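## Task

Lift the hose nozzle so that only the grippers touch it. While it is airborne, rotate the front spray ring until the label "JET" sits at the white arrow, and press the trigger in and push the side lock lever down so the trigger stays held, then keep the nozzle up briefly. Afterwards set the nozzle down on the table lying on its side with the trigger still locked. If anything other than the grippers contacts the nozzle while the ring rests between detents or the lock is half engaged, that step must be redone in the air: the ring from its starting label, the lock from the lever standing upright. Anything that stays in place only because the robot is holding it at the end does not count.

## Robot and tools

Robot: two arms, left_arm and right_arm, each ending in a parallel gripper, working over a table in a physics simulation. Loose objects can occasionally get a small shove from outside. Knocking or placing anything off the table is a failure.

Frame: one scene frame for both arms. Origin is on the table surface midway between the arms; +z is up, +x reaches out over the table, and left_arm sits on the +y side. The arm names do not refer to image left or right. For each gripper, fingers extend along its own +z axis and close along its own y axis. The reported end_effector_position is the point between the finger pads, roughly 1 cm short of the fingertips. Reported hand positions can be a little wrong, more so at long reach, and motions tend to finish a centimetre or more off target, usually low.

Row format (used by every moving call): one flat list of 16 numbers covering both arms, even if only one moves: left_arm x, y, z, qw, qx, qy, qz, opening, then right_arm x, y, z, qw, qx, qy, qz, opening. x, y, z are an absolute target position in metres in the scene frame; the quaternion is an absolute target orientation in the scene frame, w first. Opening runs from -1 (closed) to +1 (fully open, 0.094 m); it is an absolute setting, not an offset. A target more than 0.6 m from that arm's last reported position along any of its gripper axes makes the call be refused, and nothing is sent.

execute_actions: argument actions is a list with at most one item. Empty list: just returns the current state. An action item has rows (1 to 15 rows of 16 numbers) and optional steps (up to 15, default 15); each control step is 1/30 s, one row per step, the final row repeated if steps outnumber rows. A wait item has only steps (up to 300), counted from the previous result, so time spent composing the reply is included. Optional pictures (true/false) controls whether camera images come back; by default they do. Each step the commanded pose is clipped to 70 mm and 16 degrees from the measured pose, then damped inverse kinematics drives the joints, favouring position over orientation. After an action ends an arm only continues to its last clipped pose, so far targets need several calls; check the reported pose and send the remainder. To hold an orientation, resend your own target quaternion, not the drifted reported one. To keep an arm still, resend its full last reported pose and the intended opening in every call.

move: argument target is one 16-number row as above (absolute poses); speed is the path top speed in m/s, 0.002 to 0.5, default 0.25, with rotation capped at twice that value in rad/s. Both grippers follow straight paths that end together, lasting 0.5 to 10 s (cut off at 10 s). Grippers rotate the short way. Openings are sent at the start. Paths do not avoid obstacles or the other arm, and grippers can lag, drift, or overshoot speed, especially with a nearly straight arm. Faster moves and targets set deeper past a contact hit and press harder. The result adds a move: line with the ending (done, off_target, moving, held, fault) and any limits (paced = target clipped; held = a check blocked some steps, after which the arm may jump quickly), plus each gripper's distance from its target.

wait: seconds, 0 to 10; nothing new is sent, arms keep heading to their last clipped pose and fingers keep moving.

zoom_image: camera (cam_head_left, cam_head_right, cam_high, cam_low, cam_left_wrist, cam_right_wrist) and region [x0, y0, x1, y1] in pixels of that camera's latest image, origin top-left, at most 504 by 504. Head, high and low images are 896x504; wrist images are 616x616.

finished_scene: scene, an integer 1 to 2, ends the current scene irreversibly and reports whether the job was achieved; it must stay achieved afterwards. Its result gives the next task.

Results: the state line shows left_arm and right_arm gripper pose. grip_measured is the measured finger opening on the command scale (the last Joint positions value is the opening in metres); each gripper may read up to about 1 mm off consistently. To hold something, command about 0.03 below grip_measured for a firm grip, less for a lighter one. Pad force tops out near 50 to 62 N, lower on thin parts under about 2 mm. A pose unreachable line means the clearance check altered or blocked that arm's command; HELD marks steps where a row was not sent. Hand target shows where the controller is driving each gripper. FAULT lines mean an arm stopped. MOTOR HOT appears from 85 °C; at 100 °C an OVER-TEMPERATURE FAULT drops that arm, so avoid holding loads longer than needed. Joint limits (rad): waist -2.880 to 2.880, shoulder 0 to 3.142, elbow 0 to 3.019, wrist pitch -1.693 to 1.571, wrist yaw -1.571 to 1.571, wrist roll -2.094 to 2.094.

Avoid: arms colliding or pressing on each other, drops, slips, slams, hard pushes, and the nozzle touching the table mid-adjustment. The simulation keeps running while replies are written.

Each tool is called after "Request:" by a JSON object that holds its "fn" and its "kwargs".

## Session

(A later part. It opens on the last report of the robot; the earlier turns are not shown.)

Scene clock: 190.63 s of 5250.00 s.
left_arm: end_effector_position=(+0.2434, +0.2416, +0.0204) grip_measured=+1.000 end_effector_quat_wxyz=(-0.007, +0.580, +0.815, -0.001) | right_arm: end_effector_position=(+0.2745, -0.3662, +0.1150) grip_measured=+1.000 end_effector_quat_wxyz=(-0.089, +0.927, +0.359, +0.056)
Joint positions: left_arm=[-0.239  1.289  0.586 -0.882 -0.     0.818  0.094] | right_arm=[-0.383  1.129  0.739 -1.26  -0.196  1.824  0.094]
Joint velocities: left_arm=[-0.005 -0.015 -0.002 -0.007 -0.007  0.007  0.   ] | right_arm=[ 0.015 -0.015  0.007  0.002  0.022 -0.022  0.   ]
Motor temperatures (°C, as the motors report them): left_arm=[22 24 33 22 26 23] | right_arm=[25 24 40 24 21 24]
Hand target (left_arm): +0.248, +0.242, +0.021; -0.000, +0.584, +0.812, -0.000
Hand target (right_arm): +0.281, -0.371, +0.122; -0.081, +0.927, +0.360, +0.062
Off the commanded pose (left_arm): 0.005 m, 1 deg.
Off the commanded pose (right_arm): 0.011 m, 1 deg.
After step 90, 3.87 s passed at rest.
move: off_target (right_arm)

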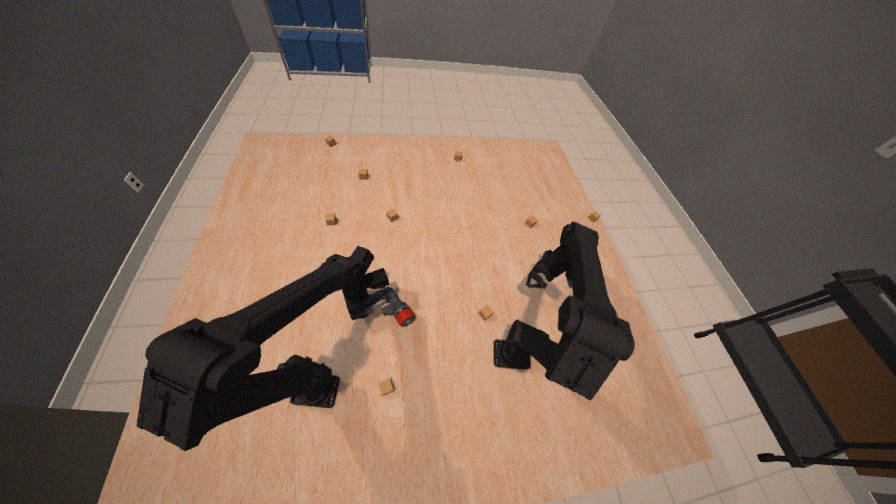

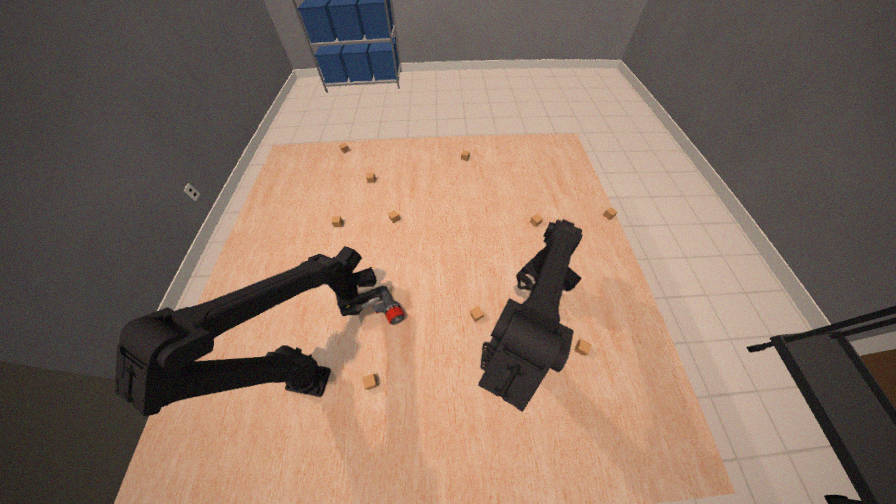

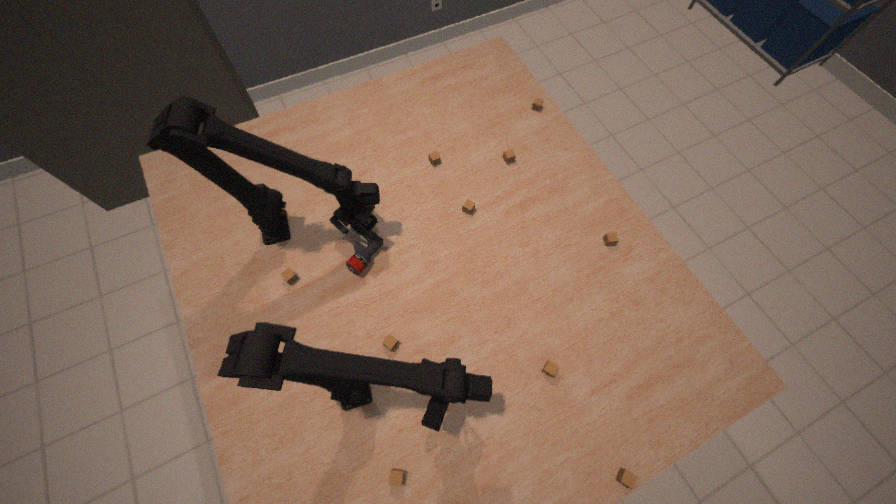

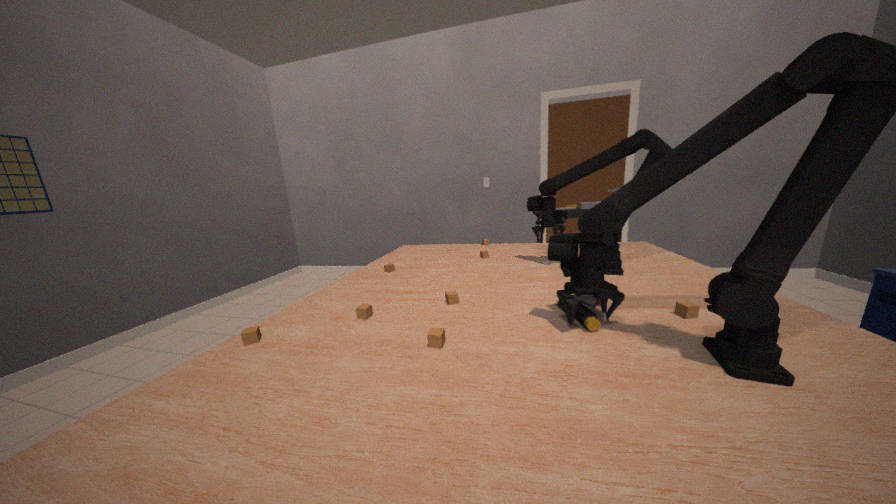

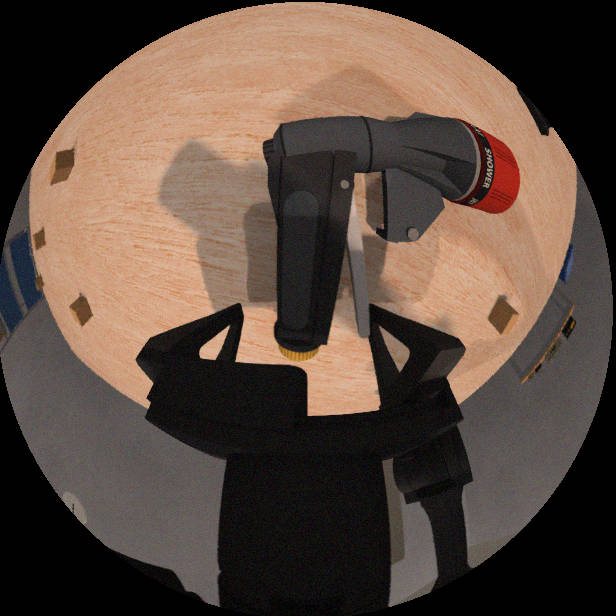

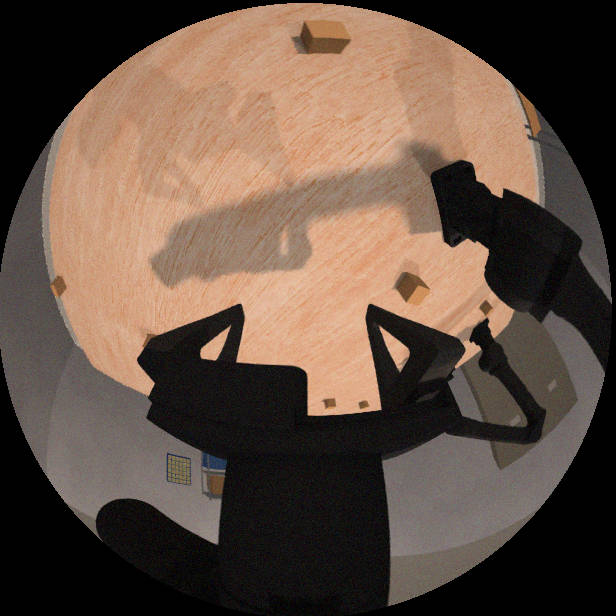

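Request:
{"fn": "execute_actions", "kwargs": {"actions": [{"rows":[[0.248,0.242,0.021,0,0.584,0.812,0,0.7,0.281,-0.371,0.122,-0.081,0.927,0.36,0.062,1.0],[0.248,0.242,0.021,0,0.584,0.812,0,0.6,0.281,-0.371,0.122,-0.081,0.927,0.36,0.062,1.0],[0.248,0.242,0.021,0,0.584,0.812,0,0.5,0.281,-0.371,0.122,-0.081,0.927,0.36,0.062,1.0],[0.248,0.242,0.021,0,0.584,0.812,0,0.4,0.281,-0.371,0.122,-0.081,0.927,0.36,0.062,1.0],[0.248,0.242,0.021,0,0.584,0.812,0,0.3,0.281,-0.371,0.122,-0.081,0.927,0.36,0.062,1.0],[0.248,0.242,0.021,0,0.584,0.812,0,0.2,0.281,-0.371,0.122,-0.081,0.927,0.36,0.062,1.0],[0.248,0.242,0.021,0,0.584,0.812,0,0.1,0.281,-0.371,0.122,-0.081,0.927,0.36,0.062,1.0],[0.248,0.242,0.021,0,0.584,0.812,0,0.0,0.281,-0.371,0.122,-0.081,0.927,0.36,0.062,1.0],[0.248,0.242,0.021,0,0.584,0.812,0,-0.1,0.281,-0.371,0.122,-0.081,0.927,0.36,0.062,1.0],[0.248,0.242,0.021,0,0.584,0.812,0,-0.2,0.281,-0.371,0.122,-0.081,0.927,0.36,0.062,1.0],[0.248,0.242,0.021,0,0.584,0.812,0,-0.3,0.281,-0.371,0.122,-0.081,0.927,0.36,0.062,1.0],[0.248,0.242,0.021,0,0.584,0.812,0,-0.4,0.281,-0.371,0.122,-0.081,0.927,0.36,0.062,1.0],[0.248,0.242,0.021,0,0.584,0.812,0,-0.5,0.281,-0.371,0.122,-0.081,0.927,0.36,0.062,1.0],[0.248,0.242,0.021,0,0.584,0.812,0,-0.6,0.281,-0.371,0.122,-0.081,0.927,0.36,0.062,1.0]],"steps":15}]}}

Scene clock: 205.57 s of 5250.00 s.
left_arm: end_effector_position=(+0.2445, +0.2425, +0.0199) grip_measured=-0.151 end_effector_quat_wxyz=(-0.005, +0.581, +0.814, +0.001) | right_arm: end_effector_position=(+0.2745, -0.3662, +0.1150) grip_measured=+1.000 end_effector_quat_wxyz=(-0.089, +0.927, +0.359, +0.056)
Joint positions: left_arm=[-0.237  1.289  0.585 -0.876 -0.004  0.823  0.04 ] | right_arm=[-0.383  1.129  0.739 -1.26  -0.196  1.824  0.094]
Joint velocities: left_arm=[ 0.005  0.005 -0.007  0.017 -0.007 -0.007 -0.   ] | right_arm=[-0.005  0.015 -0.017 -0.012 -0.037 -0.081  0.   ]
Motor temperatures (°C, as the motors report them): left_arm=[22 24 33 22 26 23] | right_arm=[25 24 40 24 21 24]
Hand target (left_arm): +0.248, +0.242, +0.021; -0.000, +0.584, +0.812, +0.000
Hand target (right_arm): +0.281, -0.371, +0.122; -0.081, +0.927, +0.360, +0.062
Off the commanded pose (left_arm): 0.004 m, 1 deg.
Off the commanded pose (right_arm): 0.011 m, 1 deg.
Steps of this call (steps 1 to 90: nothing new was sent; then 11.43 s passed at rest; steps 91 to 105: all 15 steps of this action). Readings (end_effector_position):
91: left_arm (+0.2434, +0.2414, +0.0204) | right_arm (+0.2745, -0.3662, +0.1150)
92: left_arm (+0.2430, +0.2415, +0.0202) | right_arm (+0.2745, -0.3662, +0.1150)
94: left_arm (+0.2433, +0.2417, +0.0201) | right_arm (+0.2745, -0.3662, +0.1150)
98: left_arm (+0.2444, +0.2424, +0.0201) | right_arm (+0.2745, -0.3662, +0.1150)
105: the state above

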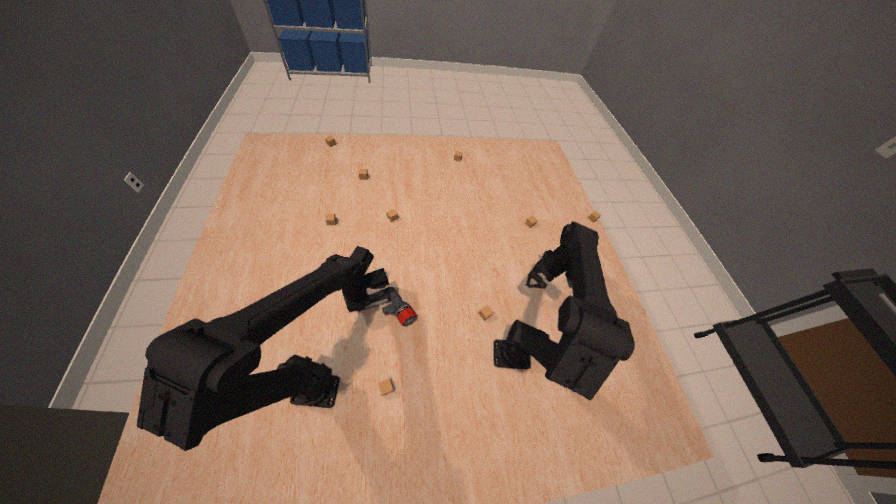

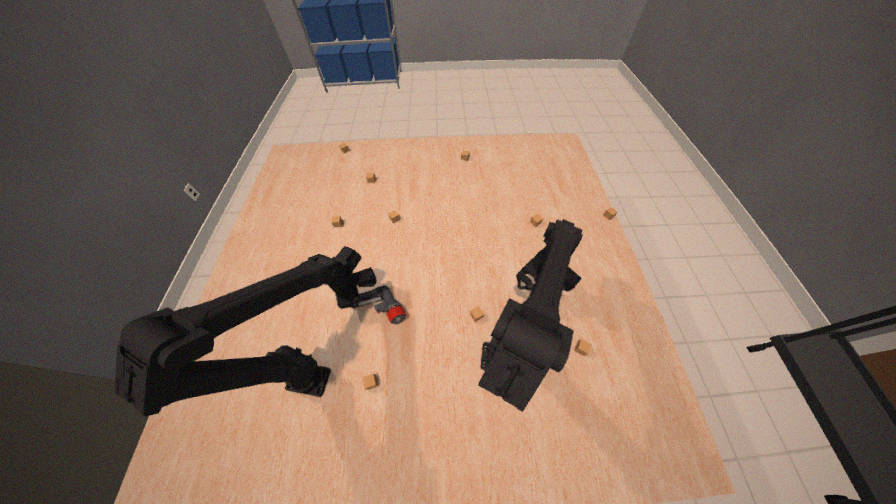

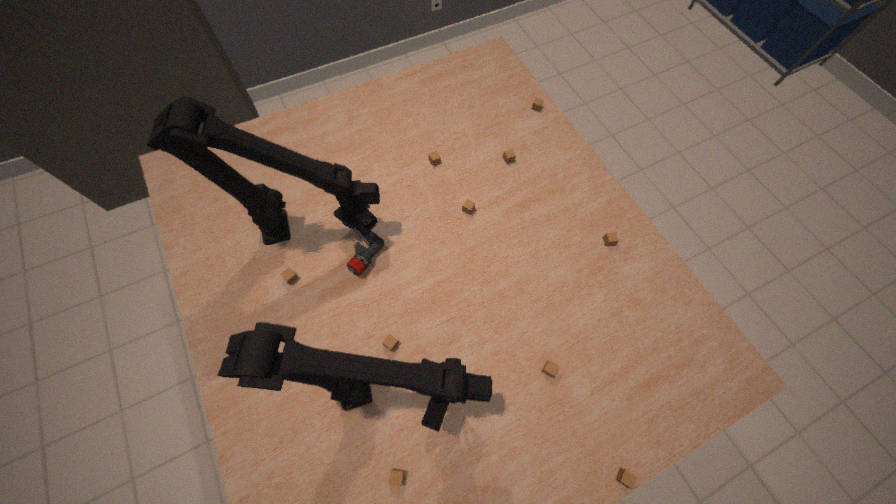

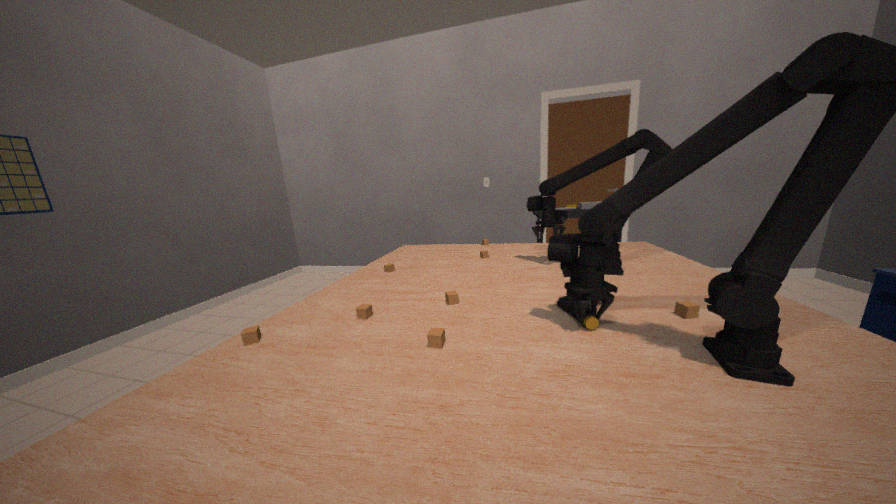

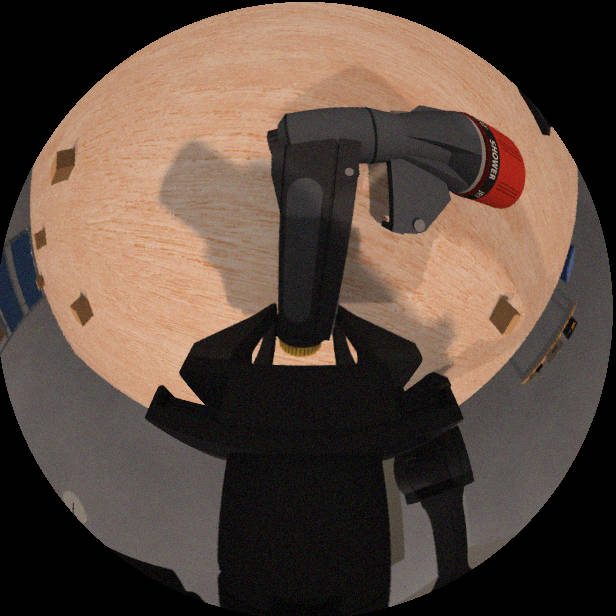

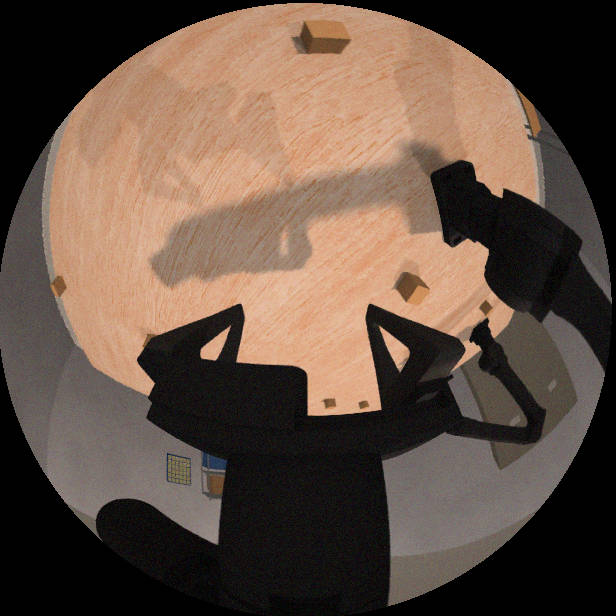

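Request:
{"fn": "move", "kwargs": {"target": [0.248,0.22,0.15,0,0.584,0.812,0,-0.6,0.281,-0.371,0.122,-0.081,0.927,0.36,0.062,1.0], "speed": 0.12}}

Scene clock: 215.80 s of 5250.00 s.
left_arm: end_effector_position=(+0.2355, +0.2309, +0.1252) grip_measured=-0.151 end_effector_quat_wxyz=(-0.031, +0.586, +0.810, -0.002) | right_arm: end_effector_position=(+0.2745, -0.3662, +0.1150) grip_measured=+1.000 end_effector_quat_wxyz=(-0.089, +0.927, +0.359, +0.056)
Joint positions: left_arm=[-0.292  1.136  0.783 -1.279 -0.006  0.782  0.04 ] | right_arm=[-0.383  1.129  0.739 -1.26  -0.196  1.824  0.094]
Joint velocities: left_arm=[-0.015 -0.005  0.002 -0.012  0.037 -0.066  0.001] | right_arm=[-0.015  0.005  0.007 -0.017 -0.007 -0.007  0.   ]
Motor temperatures (°C, as the motors report them): left_arm=[22 24 33 22 26 23] | right_arm=[25 24 40 24 21 24]
Hand target (left_arm): +0.249, +0.220, +0.149; +0.000, +0.584, +0.812, +0.000
Hand target (right_arm): +0.281, -0.371, +0.122; -0.081, +0.927, +0.360, +0.062
Off the commanded pose (left_arm): 0.030 m, 4 deg.
Off the commanded pose (right_arm): 0.011 m, 1 deg.
After step 90, 5.73 s passed at rest.
move: off_target (left_arm, right_arm)

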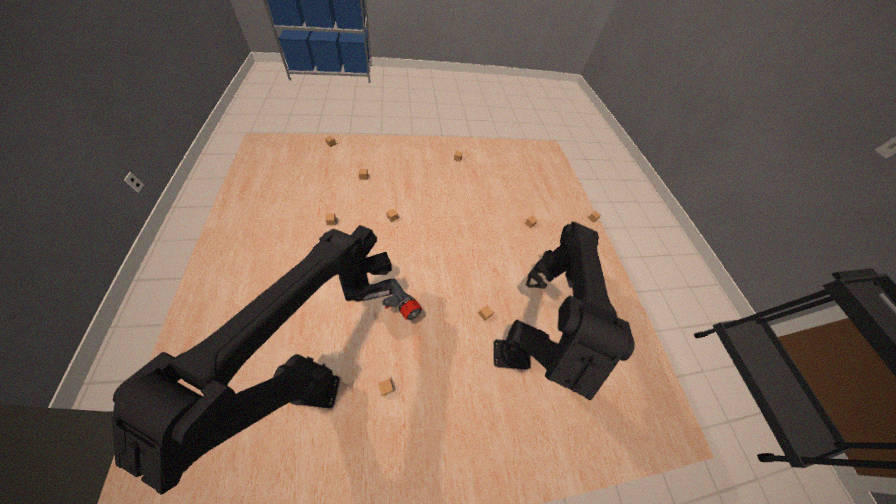

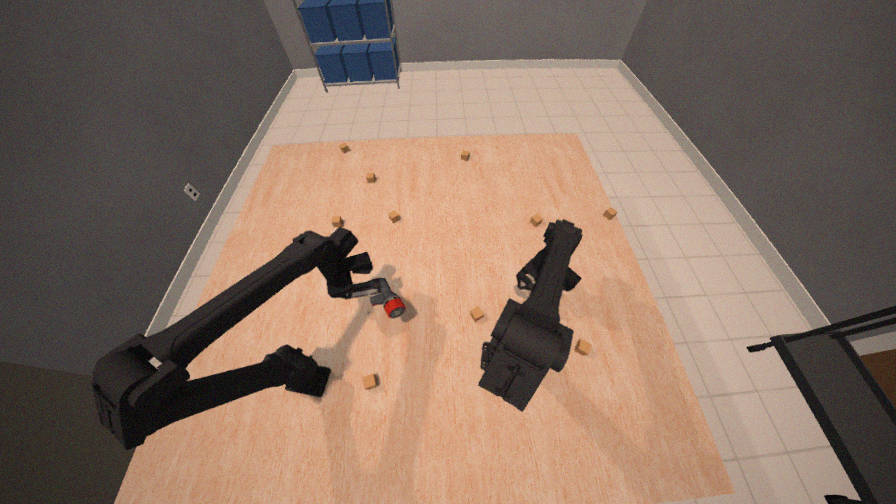

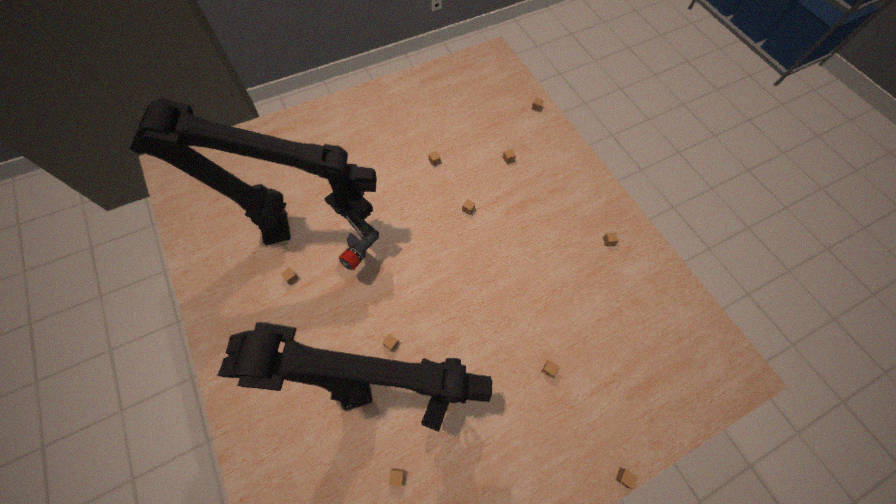

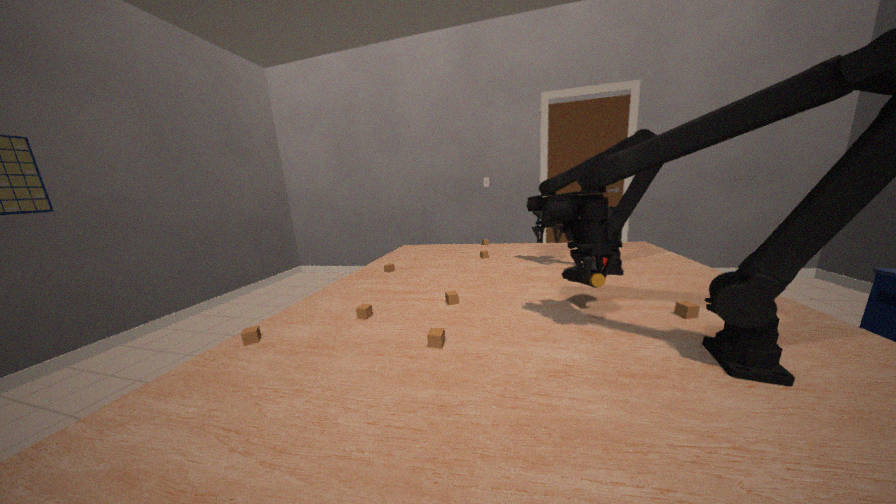

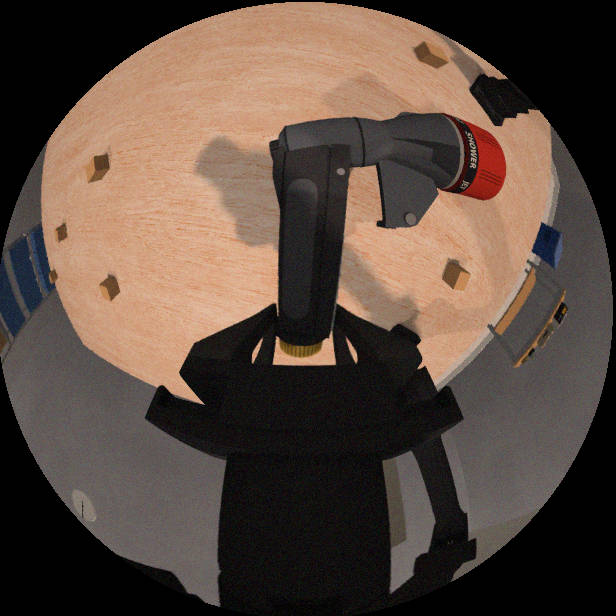

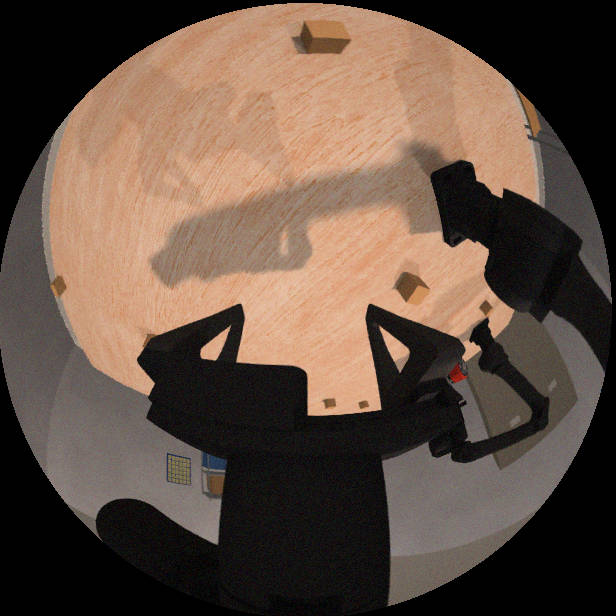

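Request:
{"fn": "move", "kwargs": {"target": [0.25,0.06,0.16,0,0,0.707,-0.707,-0.6,0.30,-0.30,0.16,-0.081,0.927,0.36,0.062,1.0], "speed": 0.15}}

Scene clock: 247.33 s of 5250.00 s.
left_arm: end_effector_position=(+0.2533, +0.0616, +0.1498) grip_measured=-0.151 end_effector_quat_wxyz=(-0.003, -0.024, +0.713, -0.700) | right_arm: end_effector_position=(+0.2869, -0.2996, +0.1400) grip_measured=+1.000 end_effector_quat_wxyz=(-0.098, +0.927, +0.359, +0.043)
Joint positions: left_arm=[-0.259  1.509  0.306  1.162  1.103 -1.572  0.04 ] | right_arm=[-0.128  1.059  0.761 -1.331 -0.206  2.081  0.094]
Joint velocities: left_arm=[-0.015 -0.005 -0.007  0.002  0.007 -0.037 -0.   ] | right_arm=[-0.015 -0.015 -0.017  0.007  0.007 -0.022  0.   ]
Motor temperatures (°C, as the motors report them): left_arm=[22 24 35 22 26 23] | right_arm=[25 24 40 24 21 24]
Hand target (left_arm): +0.255, +0.058, +0.160; +0.013, -0.003, +0.706, -0.709
Hand target (right_arm): +0.299, -0.300, +0.160; -0.084, +0.926, +0.363, +0.062
Off the commanded pose (left_arm): 0.011 m, 3 deg.
Off the commanded pose (right_arm): 0.024 m, 3 deg.
joint sent to its limit (right arm) — the command would take joint 6 (wrist roll) past its upper limit, so that joint was sent only as far as its limit.
After step 90, 21.43 s passed at rest.
move: off_target (left_arm, right_arm)

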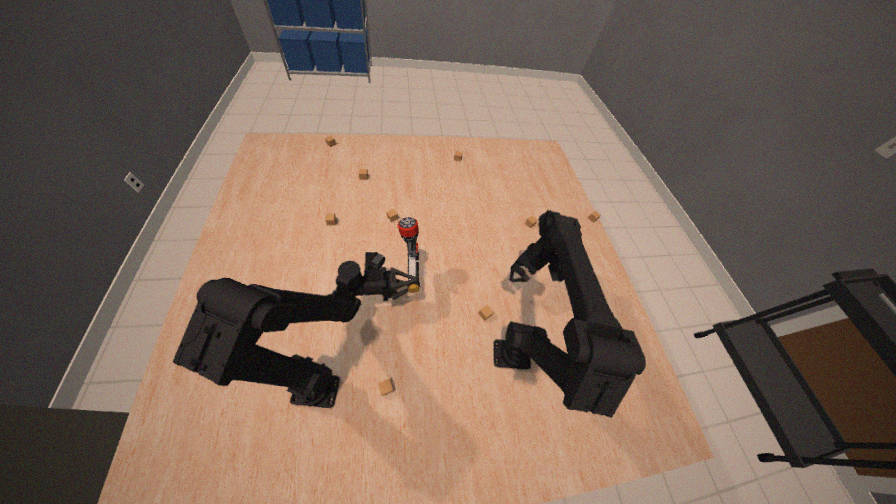

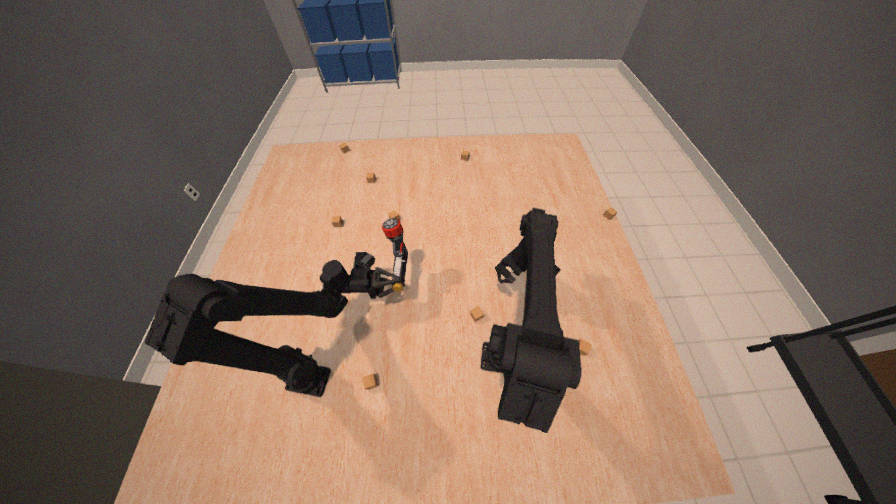

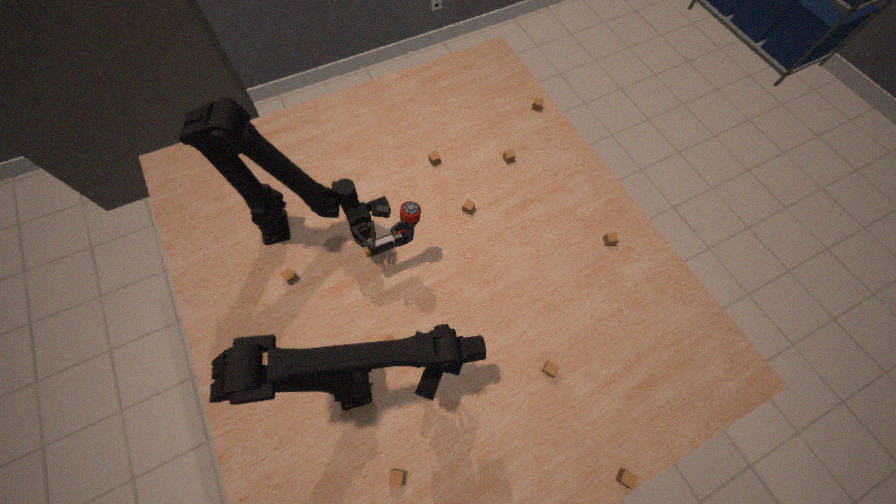

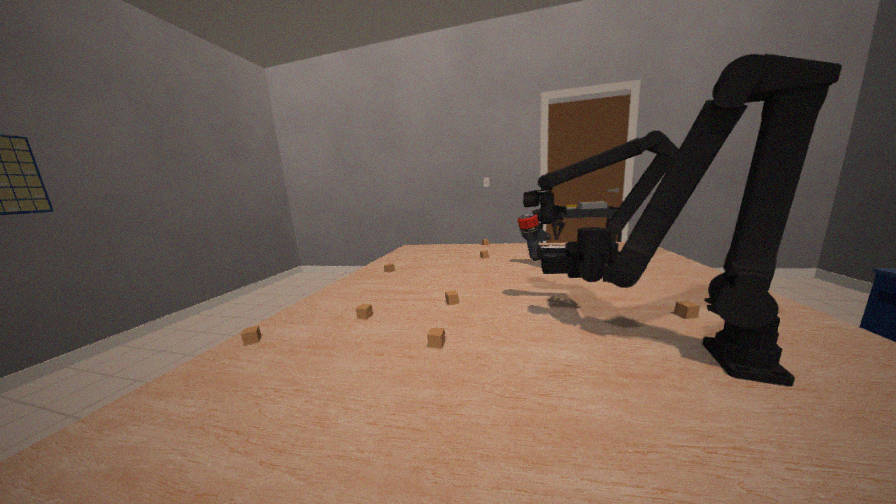

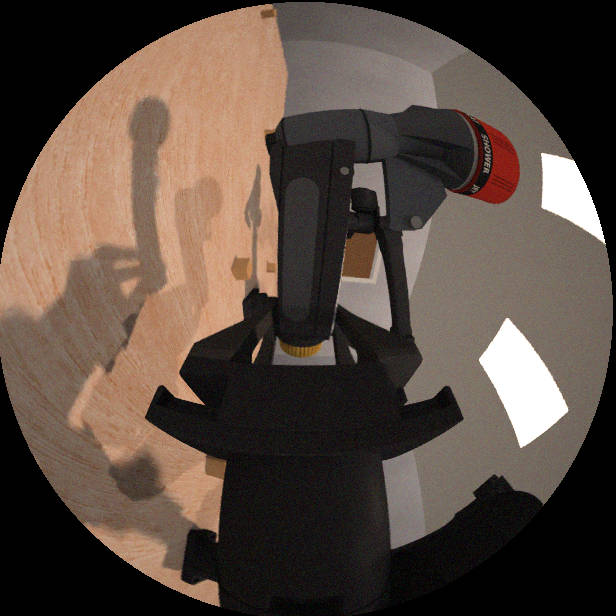

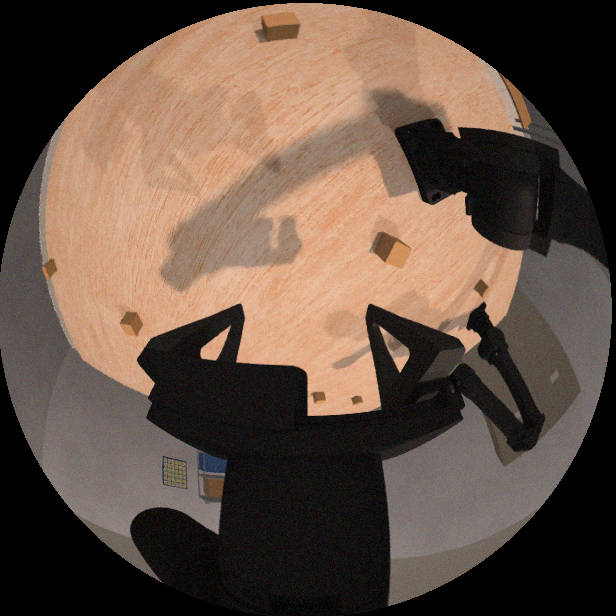

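Request:
{"fn": "zoom_image", "kwargs": {"camera": "cam_high", "region": [330,180,450,270]}}

Request:
{"fn": "zoom_image", "kwargs": {"camera": "cam_head_left", "region": [350,200,470,310]}}

Region (330, 180, 450, 270) of cam_high's 896x504 image, scaled by 4.200, with more detail than that image has; it fills the top 378 rows of this view, and the rest is white.

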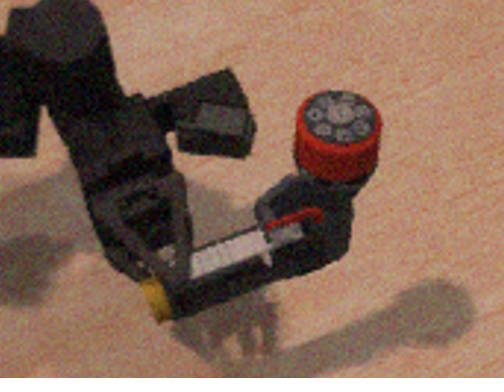

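Region (350, 200, 470, 310) of cam_head_left's 896x504 image, scaled by 4.200, with more detail than that image has; it fills the top 462 rows of this view, and the rest is white.

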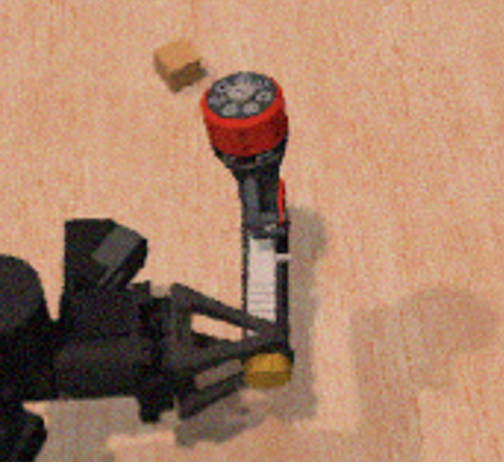

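Request:
{"fn": "move", "kwargs": {"target": [0.23,0.03,0.13,0,0,0.707,-0.707,-0.6,0.335,0.03,0.33,0,-0.087,0.996,0,1.0], "speed": 0.2}}

Scene clock: 301.90 s of 5250.00 s.
left_arm: end_effector_position=(+0.2300, +0.0344, +0.1210) grip_measured=-0.150 end_effector_quat_wxyz=(-0.019, -0.024, +0.717, -0.696) | right_arm: end_effector_position=(+0.3278, +0.0183, +0.3222) grip_measured=+1.000 end_effector_quat_wxyz=(+0.003, -0.076, +0.997, +0.007)
Joint positions: left_arm=[-0.379  1.643  0.29   1.297  1.005 -1.585  0.04 ] | right_arm=[ 0.95   1.375  1.514 -1.696 -0.007  0.611  0.094]
Joint velocities: left_arm=[-0.005 -0.005 -0.012  0.012  0.022 -0.022 -0.   ] | right_arm=[-0.005  0.005 -0.002 -0.002 -0.051 -0.022  0.   ]
Motor temperatures (°C, as the motors report them): left_arm=[22 24 32 22 26 23] | right_arm=[25 24 43 24 21 24]
Hand target (left_arm): +0.231, +0.031, +0.131; +0.000, -0.000, +0.708, -0.706
Hand target (right_arm): +0.333, +0.029, +0.329; +0.006, -0.087, +0.996, +0.008
Off the commanded pose (left_arm): 0.010 m, 4 deg.
Off the commanded pose (right_arm): 0.016 m, 2 deg.
joint sent to its limit (right arm) — the command would take joint 4 (wrist pitch) past its lower limit, so that joint was sent only as far as its limit.
After step 90, 44.63 s passed at rest.
move: off_target (left_arm, right_arm)

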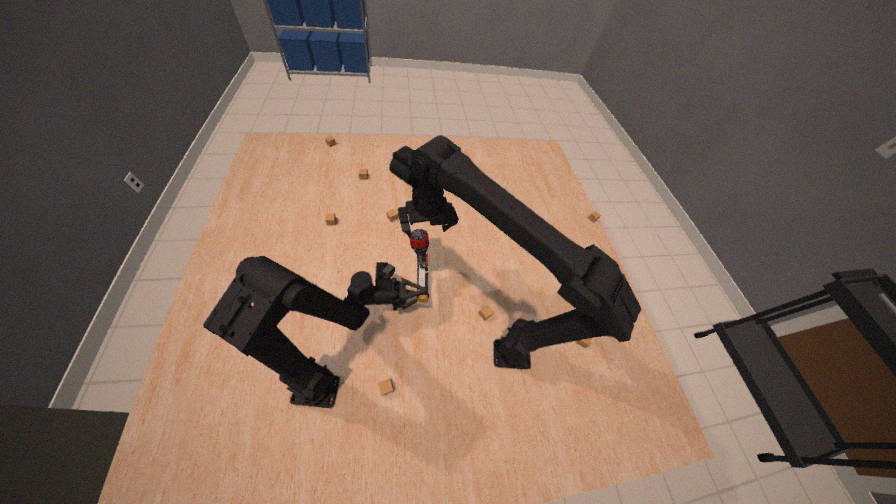

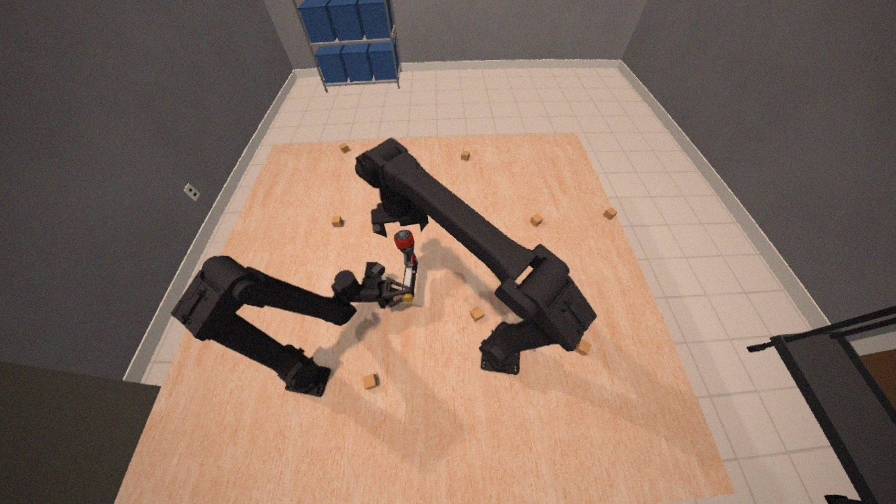

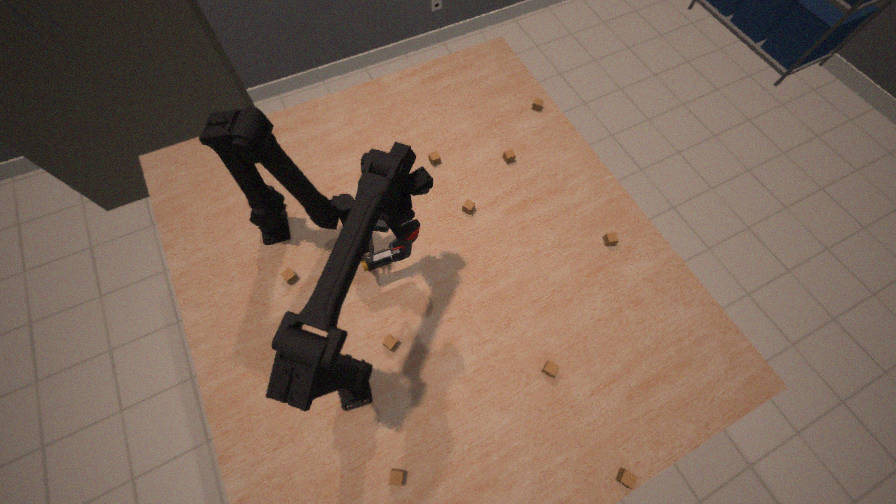

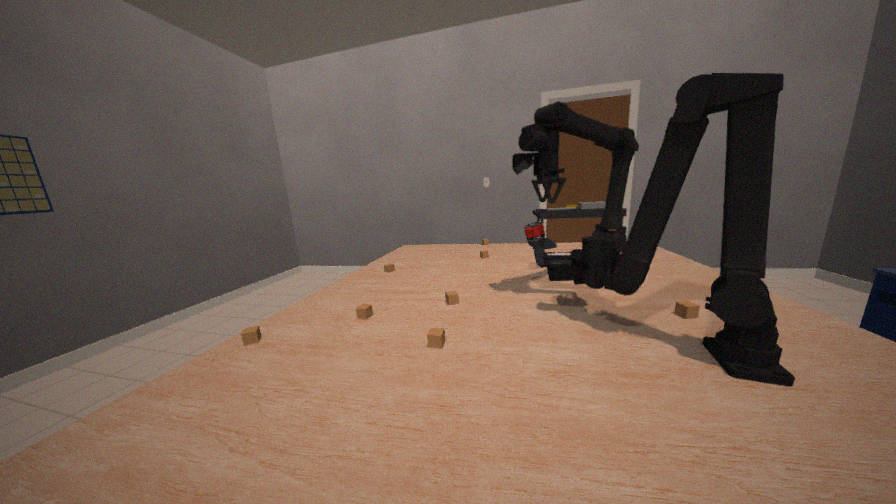

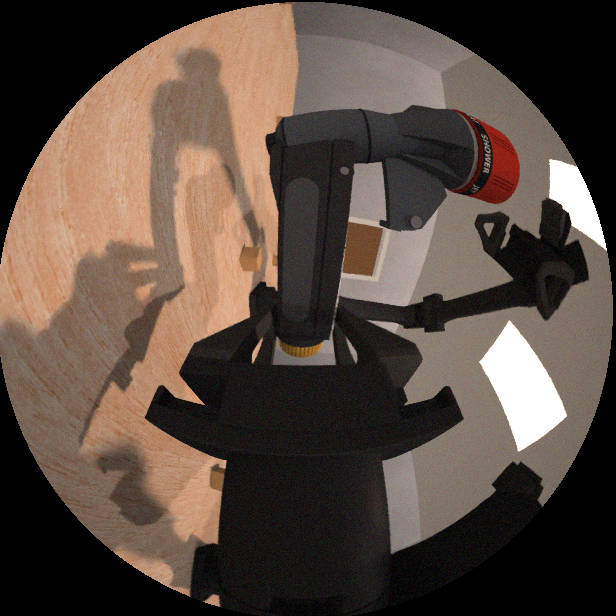

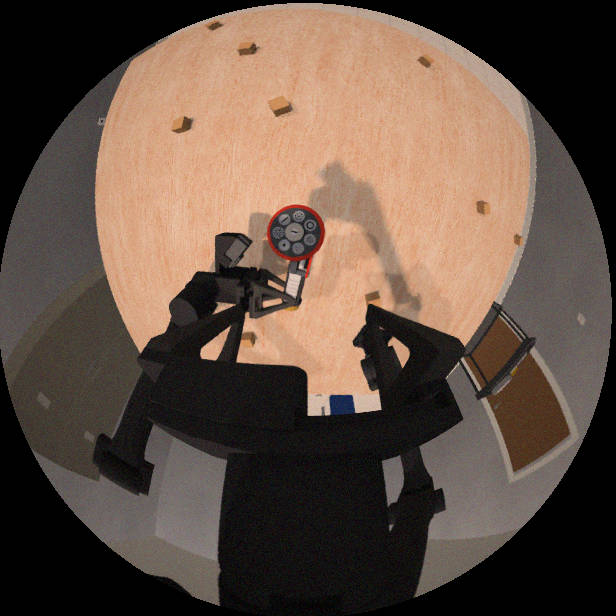

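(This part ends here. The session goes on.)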